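# Fold a napkin diagonally into a flat triangle

## Task

Fold the napkin along its diagonal so that one corner meets the opposite corner, leaving a flat, low triangle. All three points must be fully spread out and lie flat away from the fold line. The two matched corners must line up within about a thumb's width. The whole napkin must rest on the table without touching either arm base or its mounting parts. The carried corner may be set down or dropped into place, but the napkin must never slip from a gripper while that gripper is moving sideways fast enough to throw it, even if the other gripper catches it. The fold must stay in place by itself, not because the robot is holding it. At the end both arms, hands included, must hang free in the air and touch nothing for the final second after the scene has settled.

## Robot and tools

Robot: two YAM arms, left_arm and right_arm, each with a parallel two-finger gripper. All positions use one shared scene frame. The origin is on the table top midway between the arms, +z is up, +x points out over the table, and left_arm sits on the +y side. The names left and right do not match the sides of any camera image. Base roots: left_arm at (+0.028, +0.285, 0) m with quat_wxyz (+0.995, 0, 0, +0.103); right_arm at (-0.013, -0.267, 0) m with quat_wxyz (+1.000, 0, 0, +0.006).

Gripper axes: the fingers point along the gripper's own +z and close along its own y. The reported end_effector_position is the pinch point between the pads, roughly 1 cm short of the fingertips. A wrist camera on a mount is fixed near each hand and can collide with things.

Result lines: the state line lists each gripper's position (m) and quat_wxyz in the scene frame, separated by |. The printed position can be off, more so at long reach. grip_measured is the finger opening on the command scale. The last Joint positions value is the opening in metres. Hand target lines show the pose the controller is currently steering toward. A pose unreachable line means the clearance check altered or blocked that arm's command. FAULT and OVER-TEMPERATURE FAULT lines mean an arm stopped. MOTOR HOT appears from 75 °C, a stop happens at 90 °C, and at 100 °C the arm goes limp and falls, so avoid long loaded holds.

execute_actions(actions): a list of actions. Each action is a table of up to 15 rows, and each row lasts one control step of 1/30 s. If the table is short, its last row is repeated to fill 15 steps. Every row is a single list of 14 numbers in [-1, 1] covering both arms: dx, dy, dz, rx, ry, rz, opening for left_arm, then the same seven for right_arm. The first six are an offset, not a pose. They are measured in that gripper's own axes from its measured pose at the start of the action; for the first action in a call, that means the last reported pose. Each row is taken from that start, not added to the row before. The scale is 1.0 = 0.6 m for dx, dy, dz and 1.0 = 180 degrees for rx, ry, rz, which together form one rotation vector. Opening is absolute: +1 is fully open (0.094 m) and -1 is closed. An empty list just returns state and images.

move(target, speed, blocking): target is one 14-number row laid out as above. The offsets are in gripper axes from the pose in the scene's last result that showed one, and opening is absolute. Both grippers follow straight paths that finish together, taking 0.5 to 10 s; anything longer is cut off at 10 s. speed is the top path speed in m/s, from 0.002 to 0.5 (default 0.25). Turning is capped at twice that value in rad/s. The opening is sent when the move starts. Paths ignore obstacles and the other arm. A gripper may lag, drift, or overshoot the speed, especially with the arm nearly straight. Faster contact and a target set deeper past the contact both mean harder pressing. The move: line gives the ending (done, off_target, moving, held, fault) and any limits (paced = pose clipped; held = a check blocked steps, after which the arm may surge). It also gives each gripper's distance from its target. With blocking=false the result returns after 0.5 s while the arm keeps going. Until a result shows the move has ended, other actions and moves are refused, so call wait or stop first.

wait(seconds): 0 to 10 s; each arm keeps its last command, and a running move carries on. stop(): brakes a running move; fast arms need room to stop, and the fingers keep moving. zoom_image(camera, region): a closer view of [x0, y0, x1, y1] pixels (at most 504x504) from the latest image of cam_head_left, cam_head_right, cam_high, cam_low, cam_left_wrist or cam_right_wrist; all are 504x504. read_manual(section): returns only the URDF licence texts. finished_scene(scene): ends the given scene for good; the fold must already be done and stable.

Control behaviour: at each step the commanded pose is clipped to within 70 mm and 16 degrees of the measured pose, so a far target takes several actions. Position wins over orientation when both cannot be met. Arms tend to settle a centimetre or more low, and repeated zero offsets let them sink further. To hold an arm steady, send the offset back to its desired pose in the first call of a reply and zeros afterwards, aiming higher if it still sags. Elbows stop just short of straight. Joint limits (rad): waist -2.618 to 3.054, shoulder 0 to 3.142, elbow 0 to 3.142, wrist pitch and wrist yaw -1.571 to 1.571, wrist roll -2.094 to 2.094.

Gripping: command an opening below grip_measured to hold something; about 0.03 below gives a firm grip, and less gives a lighter one. Readings can be off by about 1 mm per gripper. Cloth thinner than about 2 mm gets a weaker grip. The robot holds its last command while you are thinking.

Avoid: letting go of the napkin while a gripper is moving sideways quickly; dropping, slamming or pressing hard on things; arms colliding or pushing on each other; pushing the napkin against the bases. Finish with both grippers raised clear, open, and touching nothing.

Each tool is called as name([rows], argument=value, ...), one row to a line, values as JSON.

## Session

execute_actions(actions=[])

Scene clock: 0.00 s.
left_arm: end_effector_position=(+0.3915, +0.1629, +0.1393) grip_measured=-0.968 end_effector_quat_wxyz=(+0.292, +0.193, +0.935, -0.065) | right_arm: end_effector_position=(+0.3649, -0.2593, +0.4078) grip_measured=+1.000 end_effector_quat_wxyz=(+0.707, -0.007, +0.707, +0.008)
Joint positions: left_arm=[-0.499  1.47   1.08  -0.578  0.075  0.092  0.002] | right_arm=[ 0.005  1.032  1.042 -0.009 -0.004  0.001  0.094]
Joint velocities: left_arm=[-0.012 -0.007  0.002 -0.051 -0.037 -0.007 -0.001] | right_arm=[-0.002 -0.012 -0.002 -0.037 -0.007  0.007  0.   ]
Hand target (left_arm): +0.392, +0.163, +0.142; +0.295, +0.193, +0.933, -0.066
Hand target (right_arm): +0.363, -0.259, +0.406; +0.704, -0.007, +0.710, +0.007

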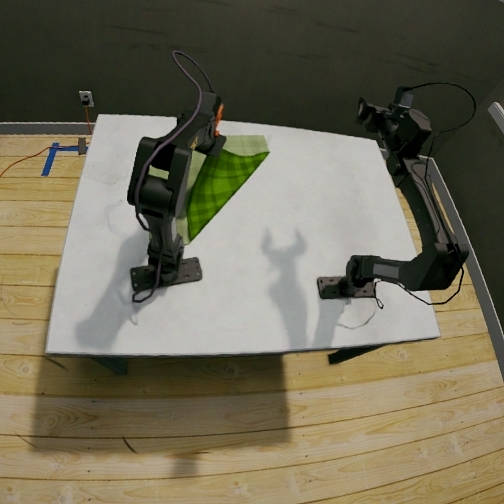

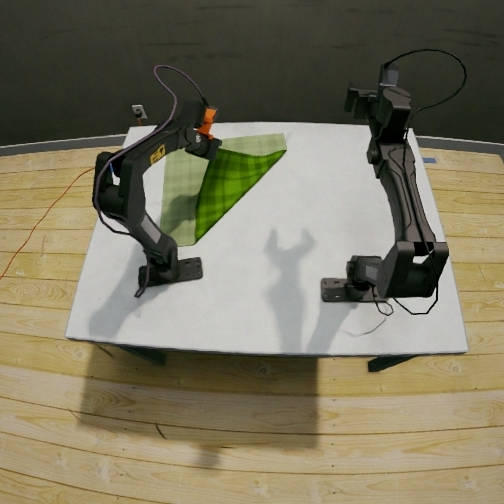

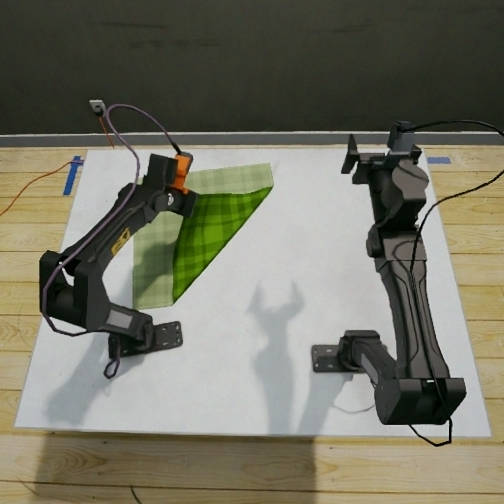

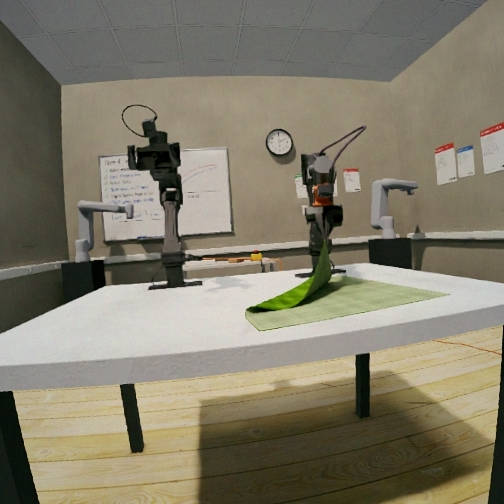

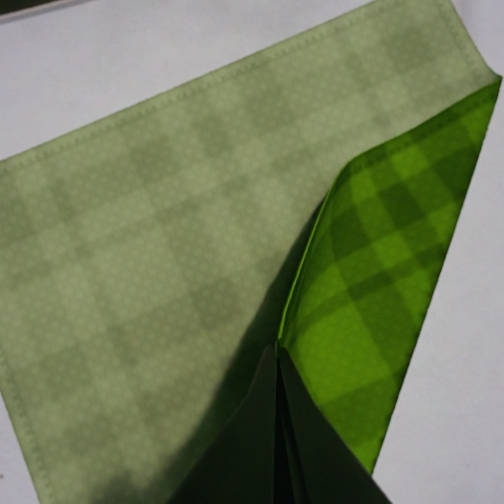

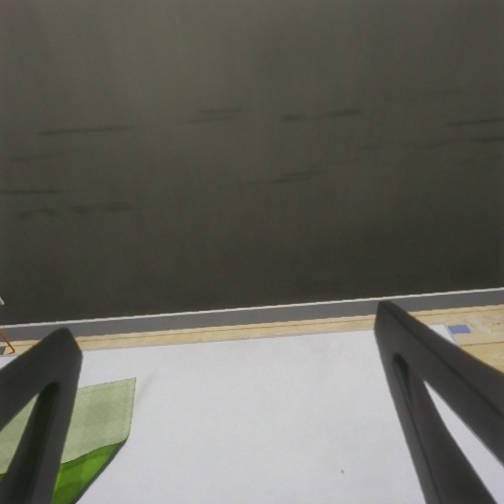

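zoom_image(camera="cam_high", region=[100, 130, 320, 350])

zoom_image(camera="cam_low", region=[220, 200, 480, 360])

zoom_image(camera="cam_head_right", region=[130, 90, 310, 270])

Region (100, 130, 320, 350) of cam_high's 504x504 image, scaled by 2.291, with more detail than that image has.

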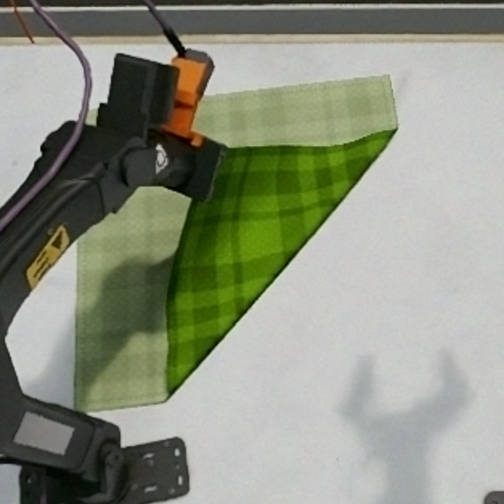

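Region (220, 200, 480, 360) of cam_low's 504x504 image, scaled by 1.938, with more detail than that image has; it fills the top 310 rows of this view, and the rest is white.

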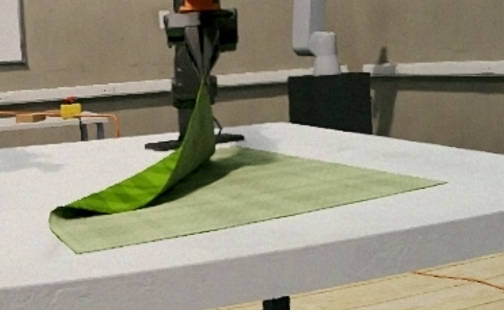

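Region (130, 90, 310, 270) of cam_head_right's 504x504 image, scaled by 2.800, with more detail than that image has.

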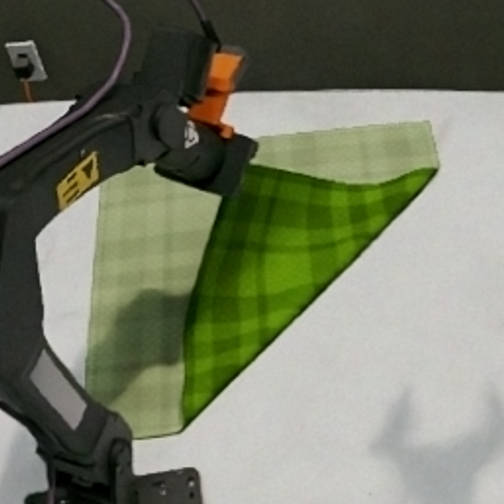

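zoom_image(camera="cam_low", region=[285, 190, 375, 290])

zoom_image(camera="cam_left_wrist", region=[150, 254, 400, 504])

Region (285, 190, 375, 290) of cam_low's 504x504 image, scaled by 5.040, with more detail than that image has; it fills the left 454 columns of this view, and the rest is white.

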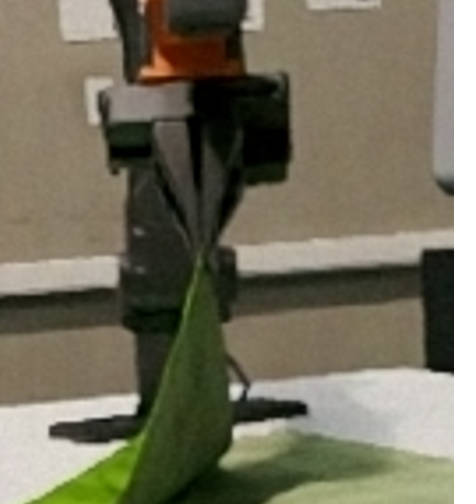

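Region (150, 254, 400, 504) of cam_left_wrist's 504x504 image, scaled by 2.016, with more detail than that image has.

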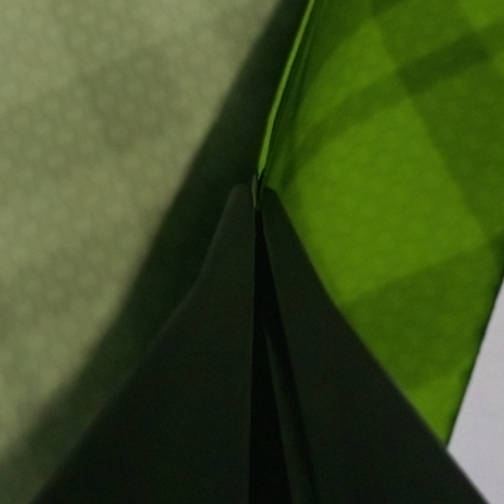

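move(target=[0.018,0.305,0.1445,0.041,0,0.059,-1,0,0,0,0,0,0,1], speed=0.12)

Scene clock: 15.47 s.
left_arm: end_effector_position=(+0.4996, +0.3161, +0.0599) grip_measured=-0.968 end_effector_quat_wxyz=(+0.282, +0.290, +0.910, -0.089) | right_arm: end_effector_position=(+0.3649, -0.2593, +0.4089) grip_measured=+1.000 end_effector_quat_wxyz=(+0.709, -0.007, +0.705, +0.008)
Joint positions: left_arm=[ 0.015  2.014  1.426 -0.552  0.432  0.743  0.002] | right_arm=[ 0.005  1.032  1.042 -0.005 -0.004  0.001  0.094]
Joint velocities: left_arm=[-0.007 -0.002 -0.002 -0.007  0.037  0.007  0.   ] | right_arm=[-0.002 -0.007  0.007  0.037 -0.066  0.022  0.   ]
Hand target (left_arm): +0.502, +0.314, +0.062; +0.285, +0.296, +0.906, -0.099
Hand target (right_arm): +0.365, -0.259, +0.408; +0.707, -0.007, +0.707, +0.008
Off the commanded pose (left_arm): 0.003 m, 1 deg.
Off the commanded pose (right_arm): 0.001 m, 0 deg.
move: done

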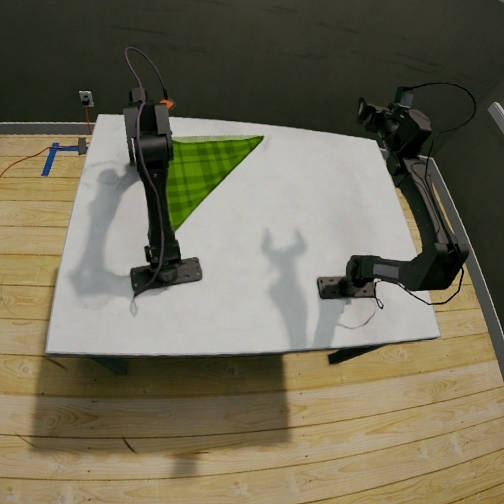

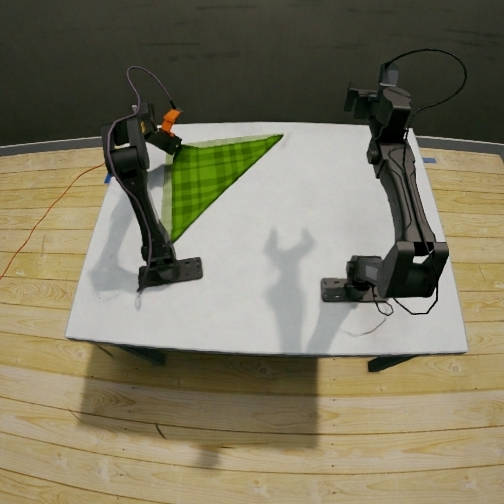

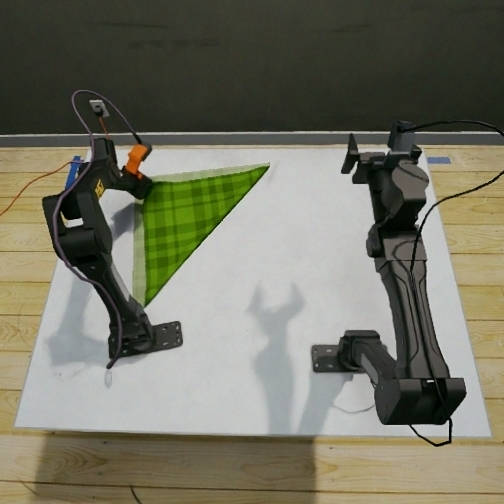

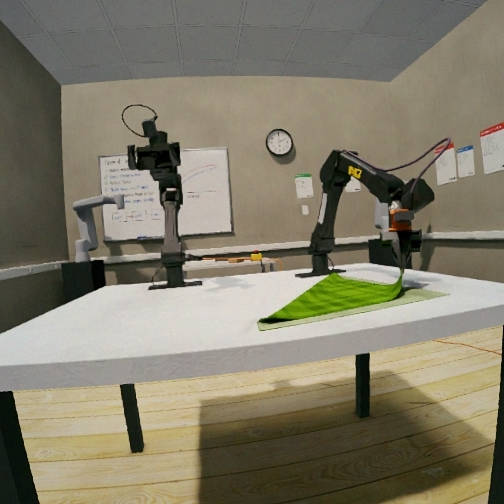

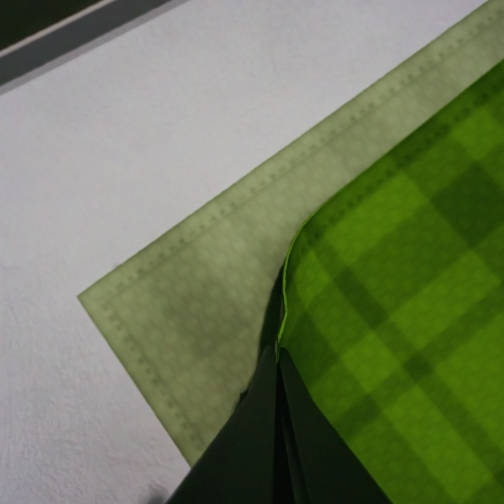

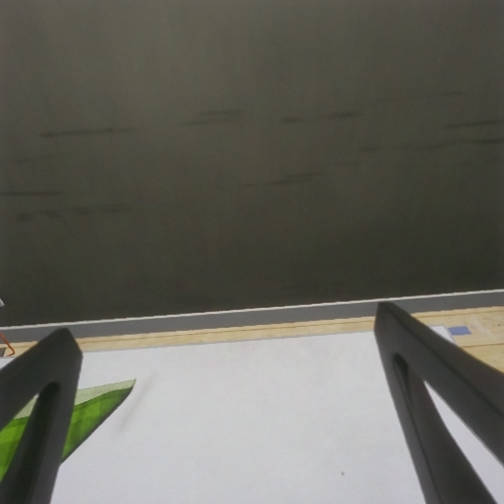

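zoom_image(camera="cam_high", region=[100, 130, 300, 330])

zoom_image(camera="cam_low", region=[240, 220, 480, 350])

Region (100, 130, 300, 330) of cam_high's 504x504 image, scaled by 2.520, with more detail than that image has.

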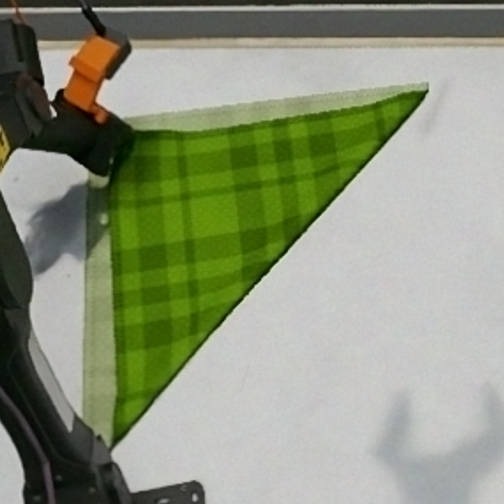

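Region (240, 220, 480, 350) of cam_low's 504x504 image, scaled by 2.100, with more detail than that image has; it fills the top 273 rows of this view, and the rest is white.

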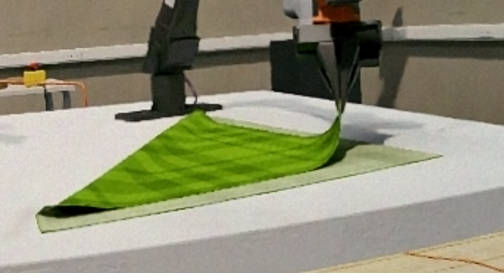

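move(target=[0.024,0.042,0.034,0.0915,0,-0.063,-1,0,0,0,0,0,0,1], speed=0.08)

Scene clock: 22.63 s.
left_arm: end_effector_position=(+0.5117, +0.3369, +0.0341) grip_measured=-0.968 end_effector_quat_wxyz=(+0.221, +0.234, +0.917, -0.234) | right_arm: end_effector_position=(+0.3649, -0.2593, +0.4099) grip_measured=+1.000 end_effector_quat_wxyz=(+0.710, -0.007, +0.704, +0.008)
Joint positions: left_arm=[ 0.119  2.332  1.832 -0.932  0.643  0.778  0.001] | right_arm=[ 0.005  1.032  1.042 -0.001 -0.004  0.001  0.094]
Joint velocities: left_arm=[-0.002 -0.012  0.012  0.007  0.081  0.066  0.   ] | right_arm=[-0.012 -0.022 -0.012 -0.095 -0.037 -0.081  0.   ]
Hand target (left_arm): +0.514, +0.337, +0.035; +0.227, +0.235, +0.913, -0.244
Hand target (right_arm): +0.365, -0.259, +0.409; +0.709, -0.007, +0.705, +0.008
Off the commanded pose (left_arm): 0.002 m, 2 deg.
Off the commanded pose (right_arm): 0.001 m, 0 deg.
move: done

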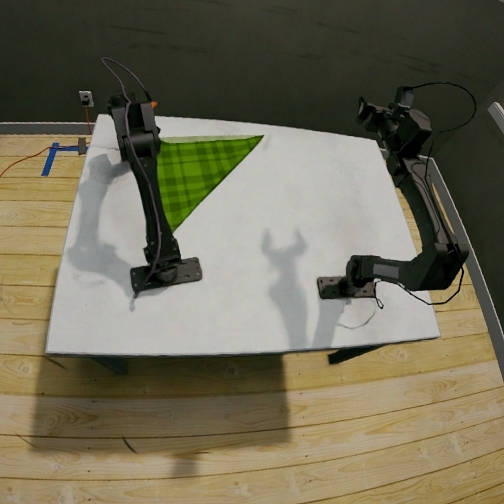

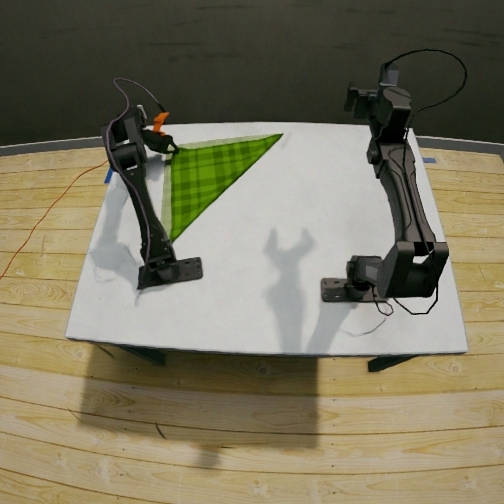

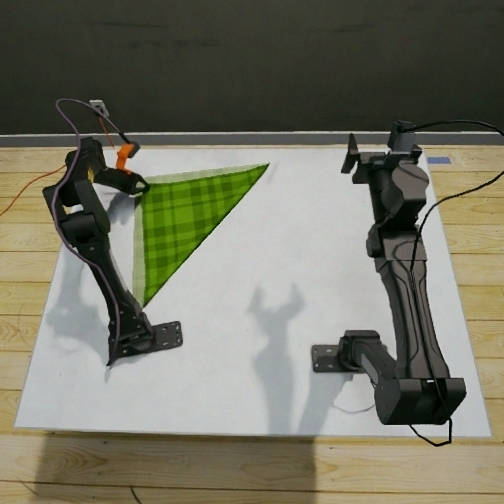

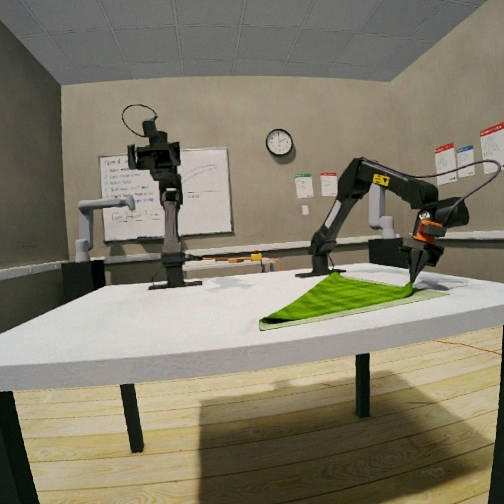

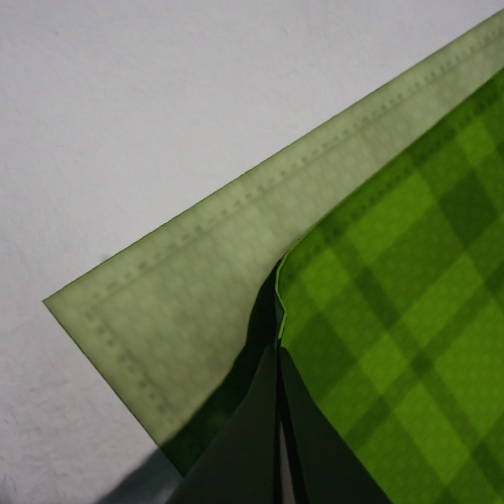

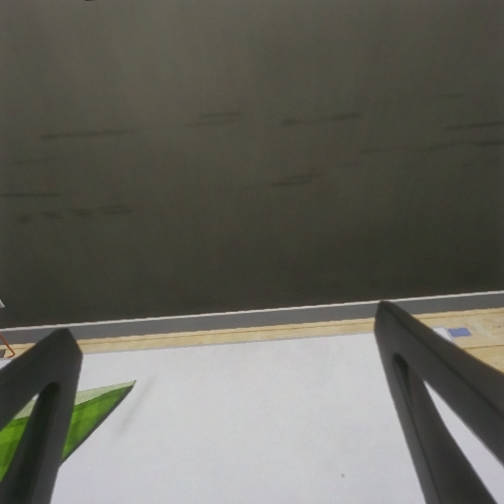

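zoom_image(camera="cam_low", region=[340, 230, 480, 320])

zoom_image(camera="cam_high", region=[100, 140, 200, 240])

zoom_image(camera="cam_head_right", region=[130, 100, 230, 200])

Region (340, 230, 480, 320) of cam_low's 504x504 image, scaled by 3.600, with more detail than that image has; it fills the top 324 rows of this view, and the rest is white.

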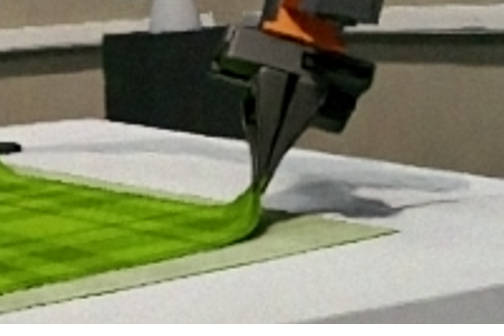

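Region (100, 140, 200, 240) of cam_high's 504x504 image, scaled by 5.040, with more detail than that image has.

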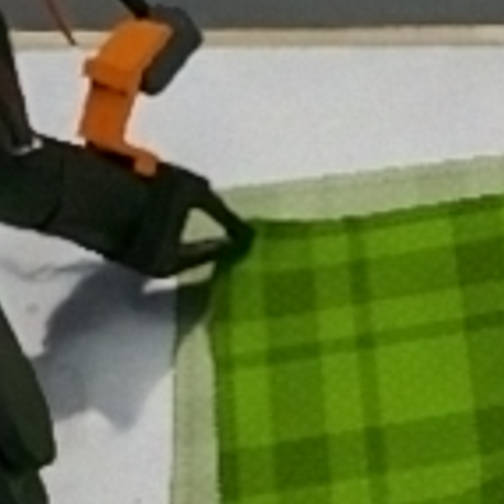

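Region (130, 100, 230, 200) of cam_head_right's 504x504 image, scaled by 5.040, with more detail than that image has.

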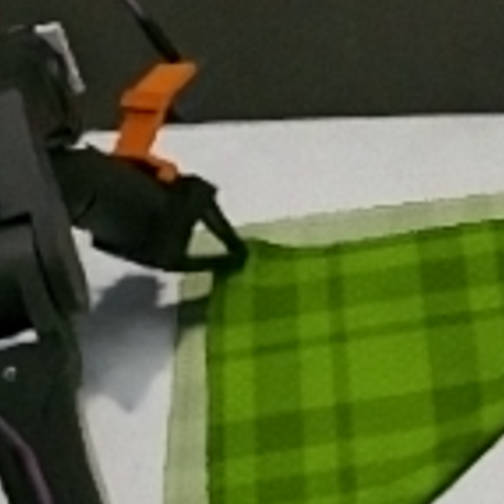

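move(target=[-0.016,0.072,-0.0105,0,0,0,-1,0,0,0,0,0,0,1], speed=0.06)

Scene clock: 29.23 s.
left_arm: end_effector_position=(+0.5400, +0.3681, +0.0324) grip_measured=-0.968 end_effector_quat_wxyz=(+0.221, +0.231, +0.919, -0.231) | right_arm: end_effector_position=(+0.3649, -0.2593, +0.4110) grip_measured=+1.000 end_effector_quat_wxyz=(+0.712, -0.007, +0.702, +0.008)
Joint positions: left_arm=[ 0.159  2.513  2.153 -1.097  0.643  0.821  0.001] | right_arm=[ 0.005  1.032  1.042  0.003 -0.004  0.001  0.094]
Joint velocities: left_arm=[-0.002 -0.017 -0.002 -0.037  0.066 -0.022  0.002] | right_arm=[ 0.027  0.012 -0.012 -0.007  0.037  0.051  0.   ]
Hand target (left_arm): +0.541, +0.371, +0.030; +0.222, +0.233, +0.917, -0.234
Hand target (right_arm): +0.365, -0.259, +0.410; +0.710, -0.007, +0.704, +0.008
Off the commanded pose (left_arm): 0.004 m, 0 deg.
Off the commanded pose (right_arm): 0.001 m, 0 deg.
move: done

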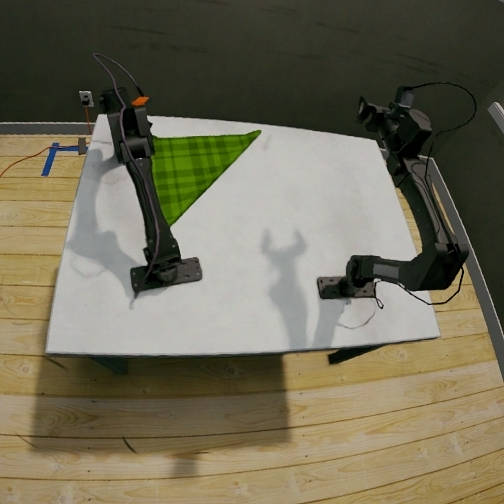

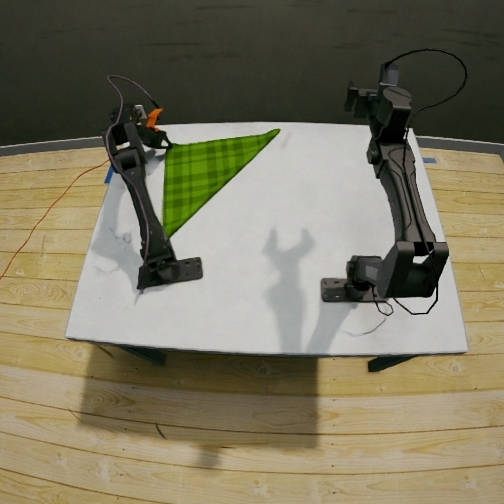

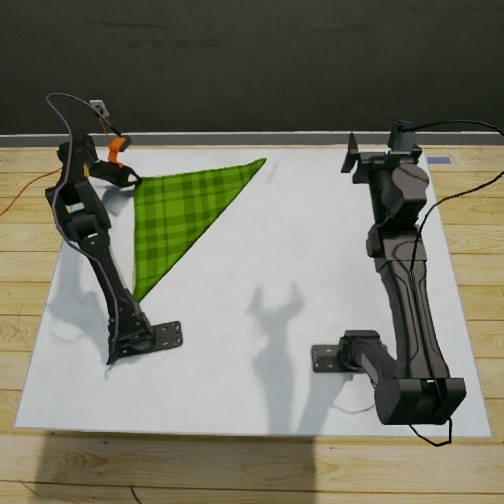

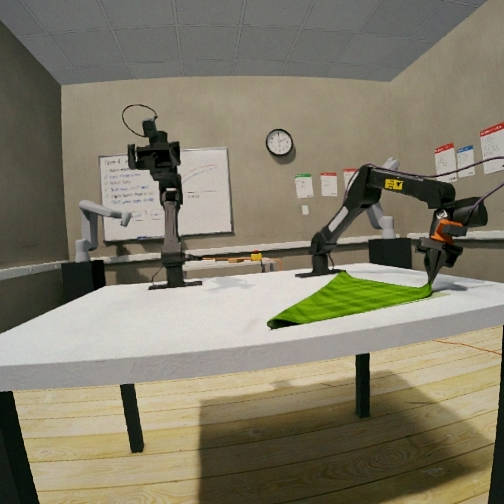

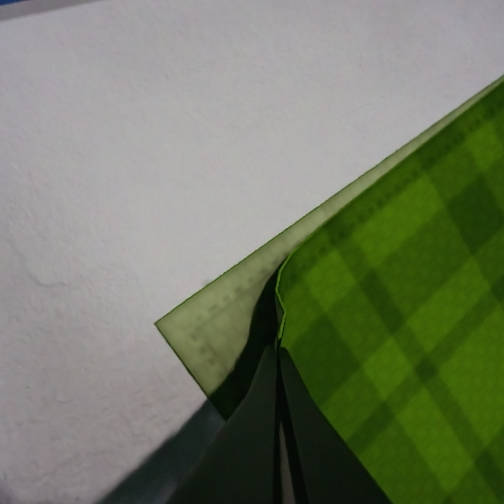

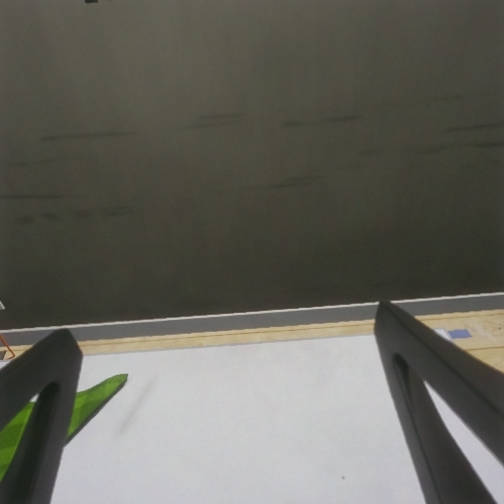

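zoom_image(camera="cam_high", region=[100, 130, 300, 330])

zoom_image(camera="cam_low", region=[250, 240, 480, 350])

zoom_image(camera="cam_high", region=[100, 140, 200, 240])

Region (100, 130, 300, 330) of cam_high's 504x504 image, scaled by 2.520, with more detail than that image has.

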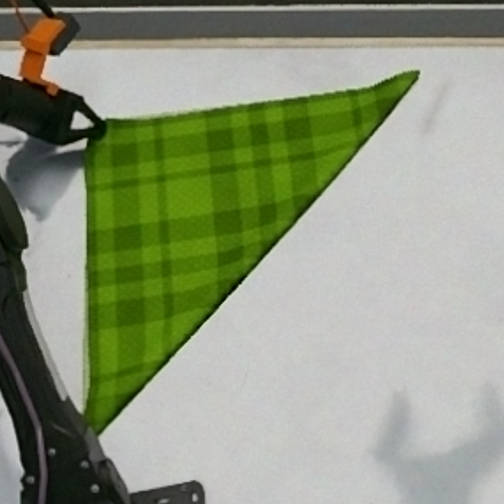

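Region (250, 240, 480, 350) of cam_low's 504x504 image, scaled by 2.191, with more detail than that image has; it fills the top 241 rows of this view, and the rest is white.

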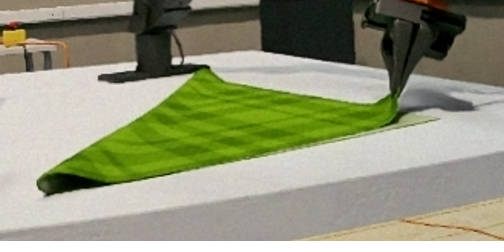

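Region (100, 140, 200, 240) of cam_high's 504x504 image, scaled by 5.040, with more detail than that image has.

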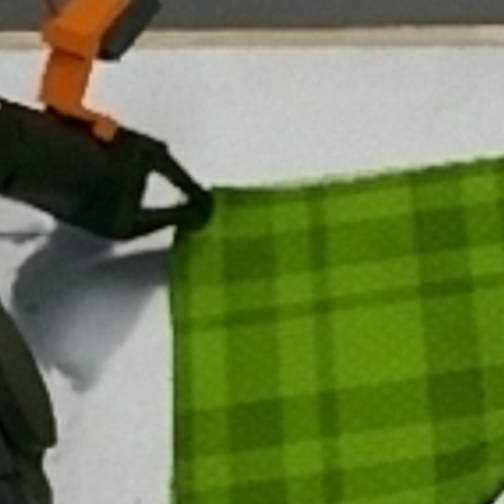

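execute_actions([
  [[0,0.005,0.006,0,0,0,-1,0,0,0,0,0,0,1]],
  [[0,0,0,0,0,0,-0.9,0,0,0,0,0,0,1],[0,0,0,0,0,0,-0.87,0,0,0,0,0,0,1],[0,0,0,0,0,0,-0.84,0,0,0,0,0,0,1],[0,0,0,0,0,0,-0.8,0,0,0,0,0,0,1],[0,0,0,0,0,0,-0.75,0,0,0,0,0,0,1],[0,0,0,0,0,0,-0.7,0,0,0,0,0,0,1],[0,0,0,0,0,0,-0.65,0,0,0,0,0,0,1],[0,0,0,0,0,0,-0.6,0,0,0,0,0,0,1]],
])

Scene clock: 33.53 s.
left_arm: end_effector_position=(+0.5393, +0.3684, +0.0319) grip_measured=-0.602 end_effector_quat_wxyz=(+0.220, +0.231, +0.919, -0.230) | right_arm: end_effector_position=(+0.3648, -0.2593, +0.4129) grip_measured=+1.000 end_effector_quat_wxyz=(+0.715, -0.007, +0.700, +0.008)
Joint positions: left_arm=[ 0.159  2.513  2.153 -1.099  0.64   0.822  0.019] | right_arm=[ 0.005  1.032  1.042  0.011 -0.004  0.001  0.094]
Joint velocities: left_arm=[-0.012 -0.012  0.002 -0.022 -0.037 -0.066 -0.   ] | right_arm=[-0.007  0.007 -0.012  0.066 -0.066 -0.037  0.   ]
Hand target (left_arm): +0.539, +0.368, +0.032; +0.220, +0.231, +0.919, -0.231
Hand target (right_arm): +0.365, -0.259, +0.412; +0.713, -0.007, +0.701, +0.008
Off the commanded pose (left_arm): 0.000 m, 0 deg.
Off the commanded pose (right_arm): 0.001 m, 0 deg.

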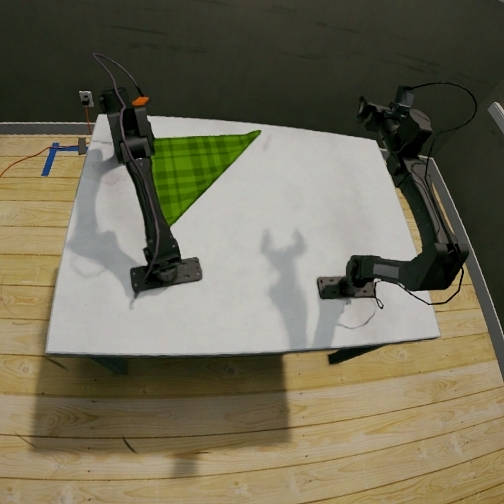

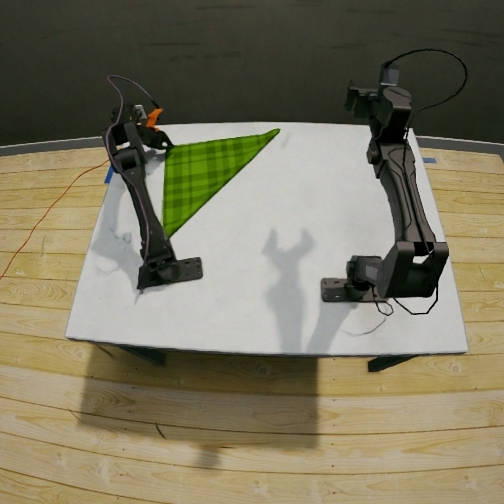

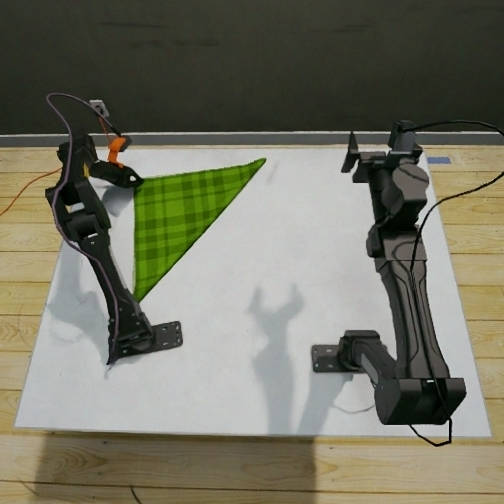

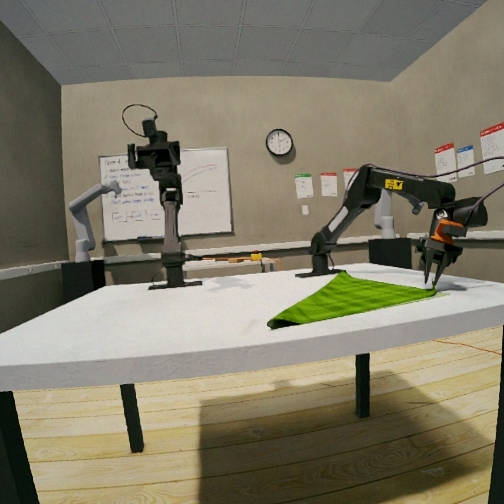

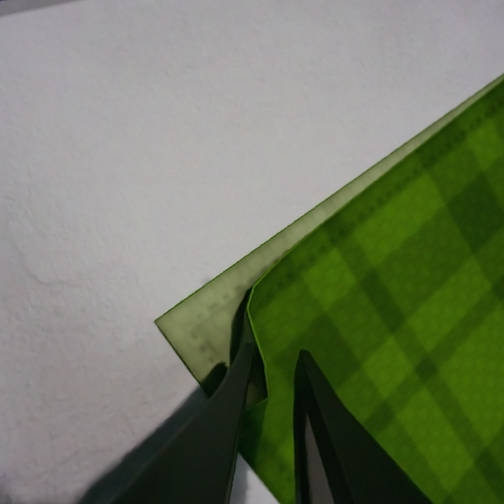

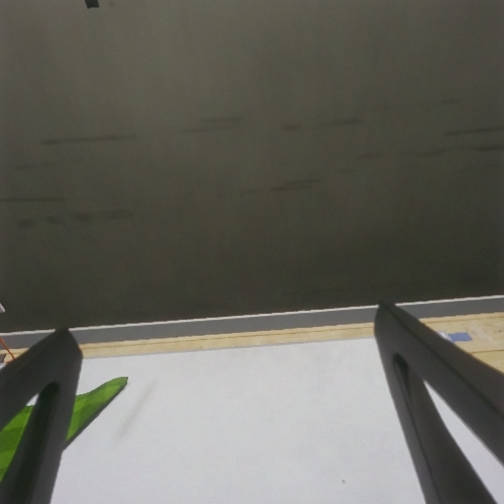

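move(target=[-0.043,-0.027,-0.066,0,0,0,-0.4,0,0,0,0,0,0,1], speed=0.04)

Scene clock: 36.03 s.
left_arm: end_effector_position=(+0.5371, +0.3680, +0.0711) grip_measured=-0.402 end_effector_quat_wxyz=(+0.212, +0.229, +0.921, -0.234) | right_arm: end_effector_position=(+0.3648, -0.2593, +0.4140) grip_measured=+1.000 end_effector_quat_wxyz=(+0.716, -0.007, +0.698, +0.008)
Joint positions: left_arm=[ 0.159  2.513  2.311 -1.276  0.636  0.822  0.028] | right_arm=[ 0.005  1.032  1.042  0.015 -0.004  0.001  0.094]
Joint velocities: left_arm=[-0.022 -0.002 -0.007 -0.037  0.007 -0.007 -0.001] | right_arm=[-0.012 -0.032  0.007  0.007 -0.066  0.022  0.   ]
Hand target (left_arm): +0.540, +0.368, +0.082; +0.220, +0.231, +0.919, -0.230
Hand target (right_arm): +0.365, -0.259, +0.413; +0.715, -0.007, +0.700, +0.008
Off the commanded pose (left_arm): 0.011 m, 1 deg.
Off the commanded pose (right_arm): 0.001 m, 0 deg.
move: off_target (left_arm)

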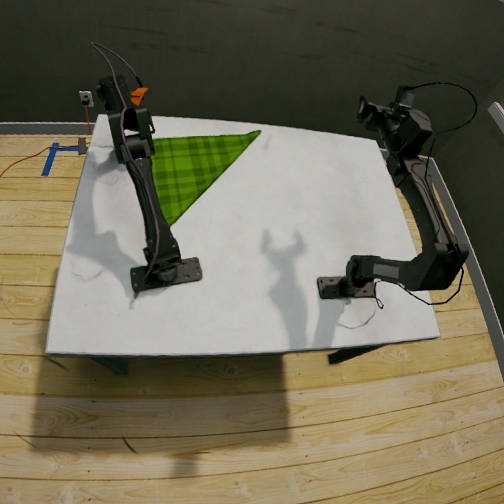

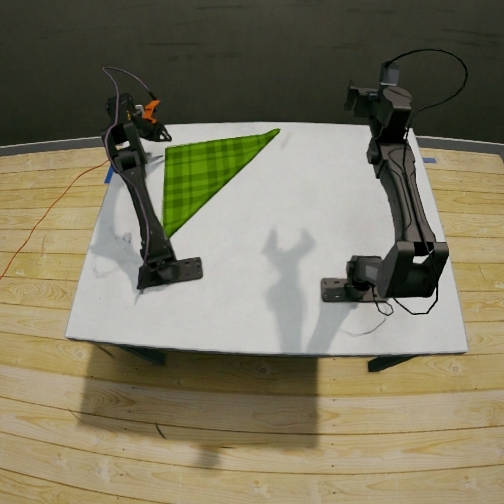

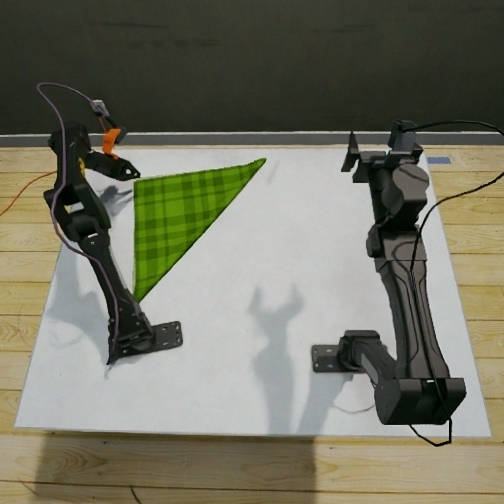

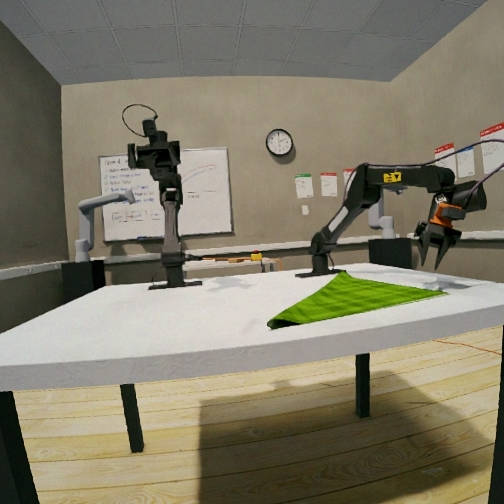

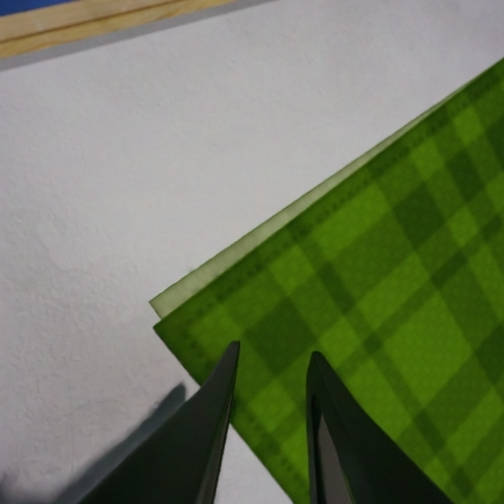

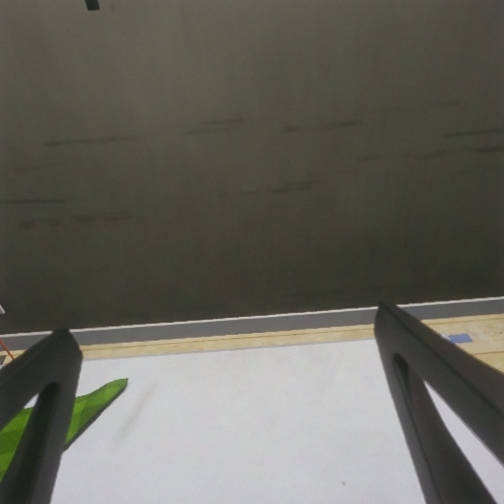

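zoom_image(camera="cam_high", region=[100, 130, 300, 330])

zoom_image(camera="cam_low", region=[250, 240, 480, 350])

zoom_image(camera="cam_head_right", region=[120, 200, 220, 300])

Region (100, 130, 300, 330) of cam_high's 504x504 image, scaled by 2.520, with more detail than that image has.

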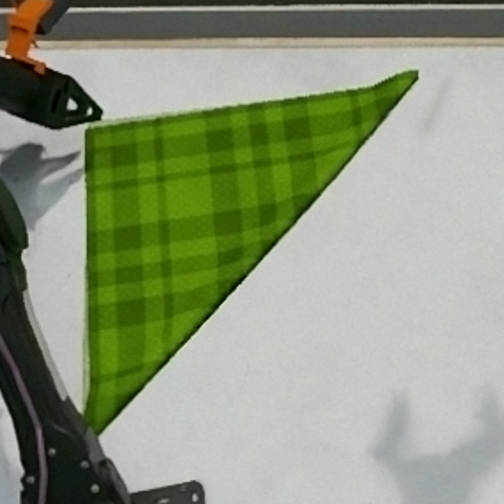

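Region (250, 240, 480, 350) of cam_low's 504x504 image, scaled by 2.191, with more detail than that image has; it fills the top 241 rows of this view, and the rest is white.

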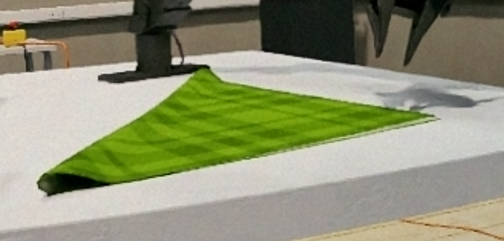

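Region (120, 200, 220, 300) of cam_head_right's 504x504 image, scaled by 5.040, with more detail than that image has.

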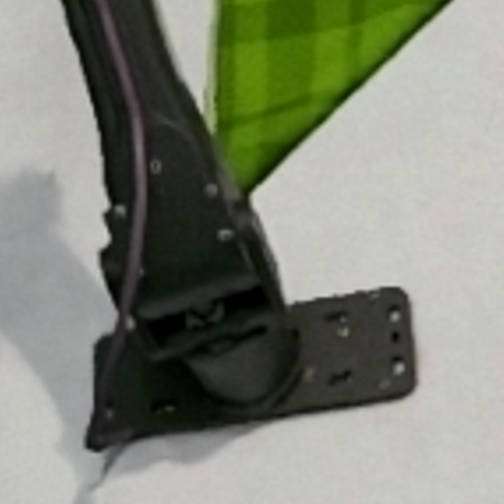

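zoom_image(camera="cam_low", region=[255, 300, 325, 340])

zoom_image(camera="cam_high", region=[220, 140, 300, 220])

zoom_image(camera="cam_right_wrist", region=[60, 340, 200, 480])

Region (255, 300, 325, 340) of cam_low's 504x504 image, scaled by 7.200, with more detail than that image has; it fills the top 288 rows of this view, and the rest is white.

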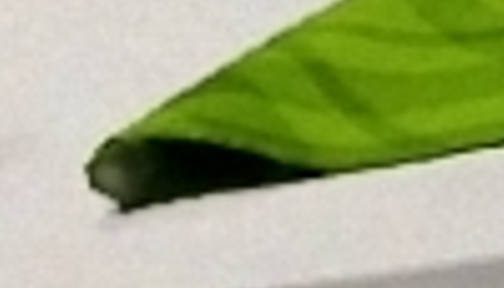

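Region (220, 140, 300, 220) of cam_high's 504x504 image, scaled by 6.300, with more detail than that image has.

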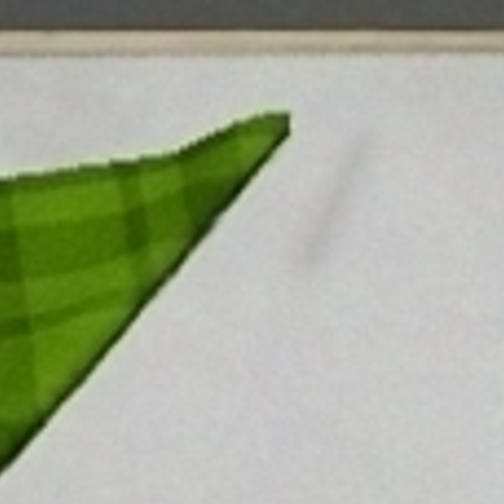

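Region (60, 340, 200, 480) of cam_right_wrist's 504x504 image, scaled by 3.600, with more detail than that image has.

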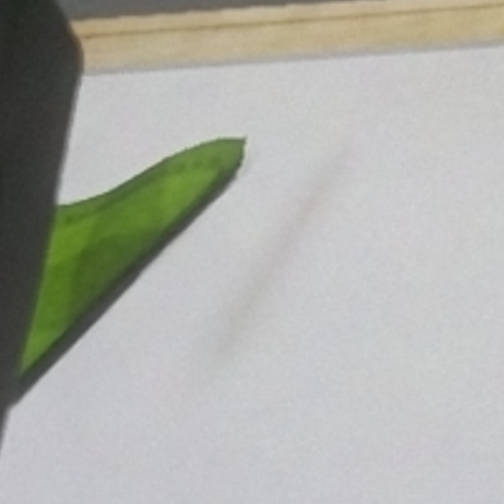

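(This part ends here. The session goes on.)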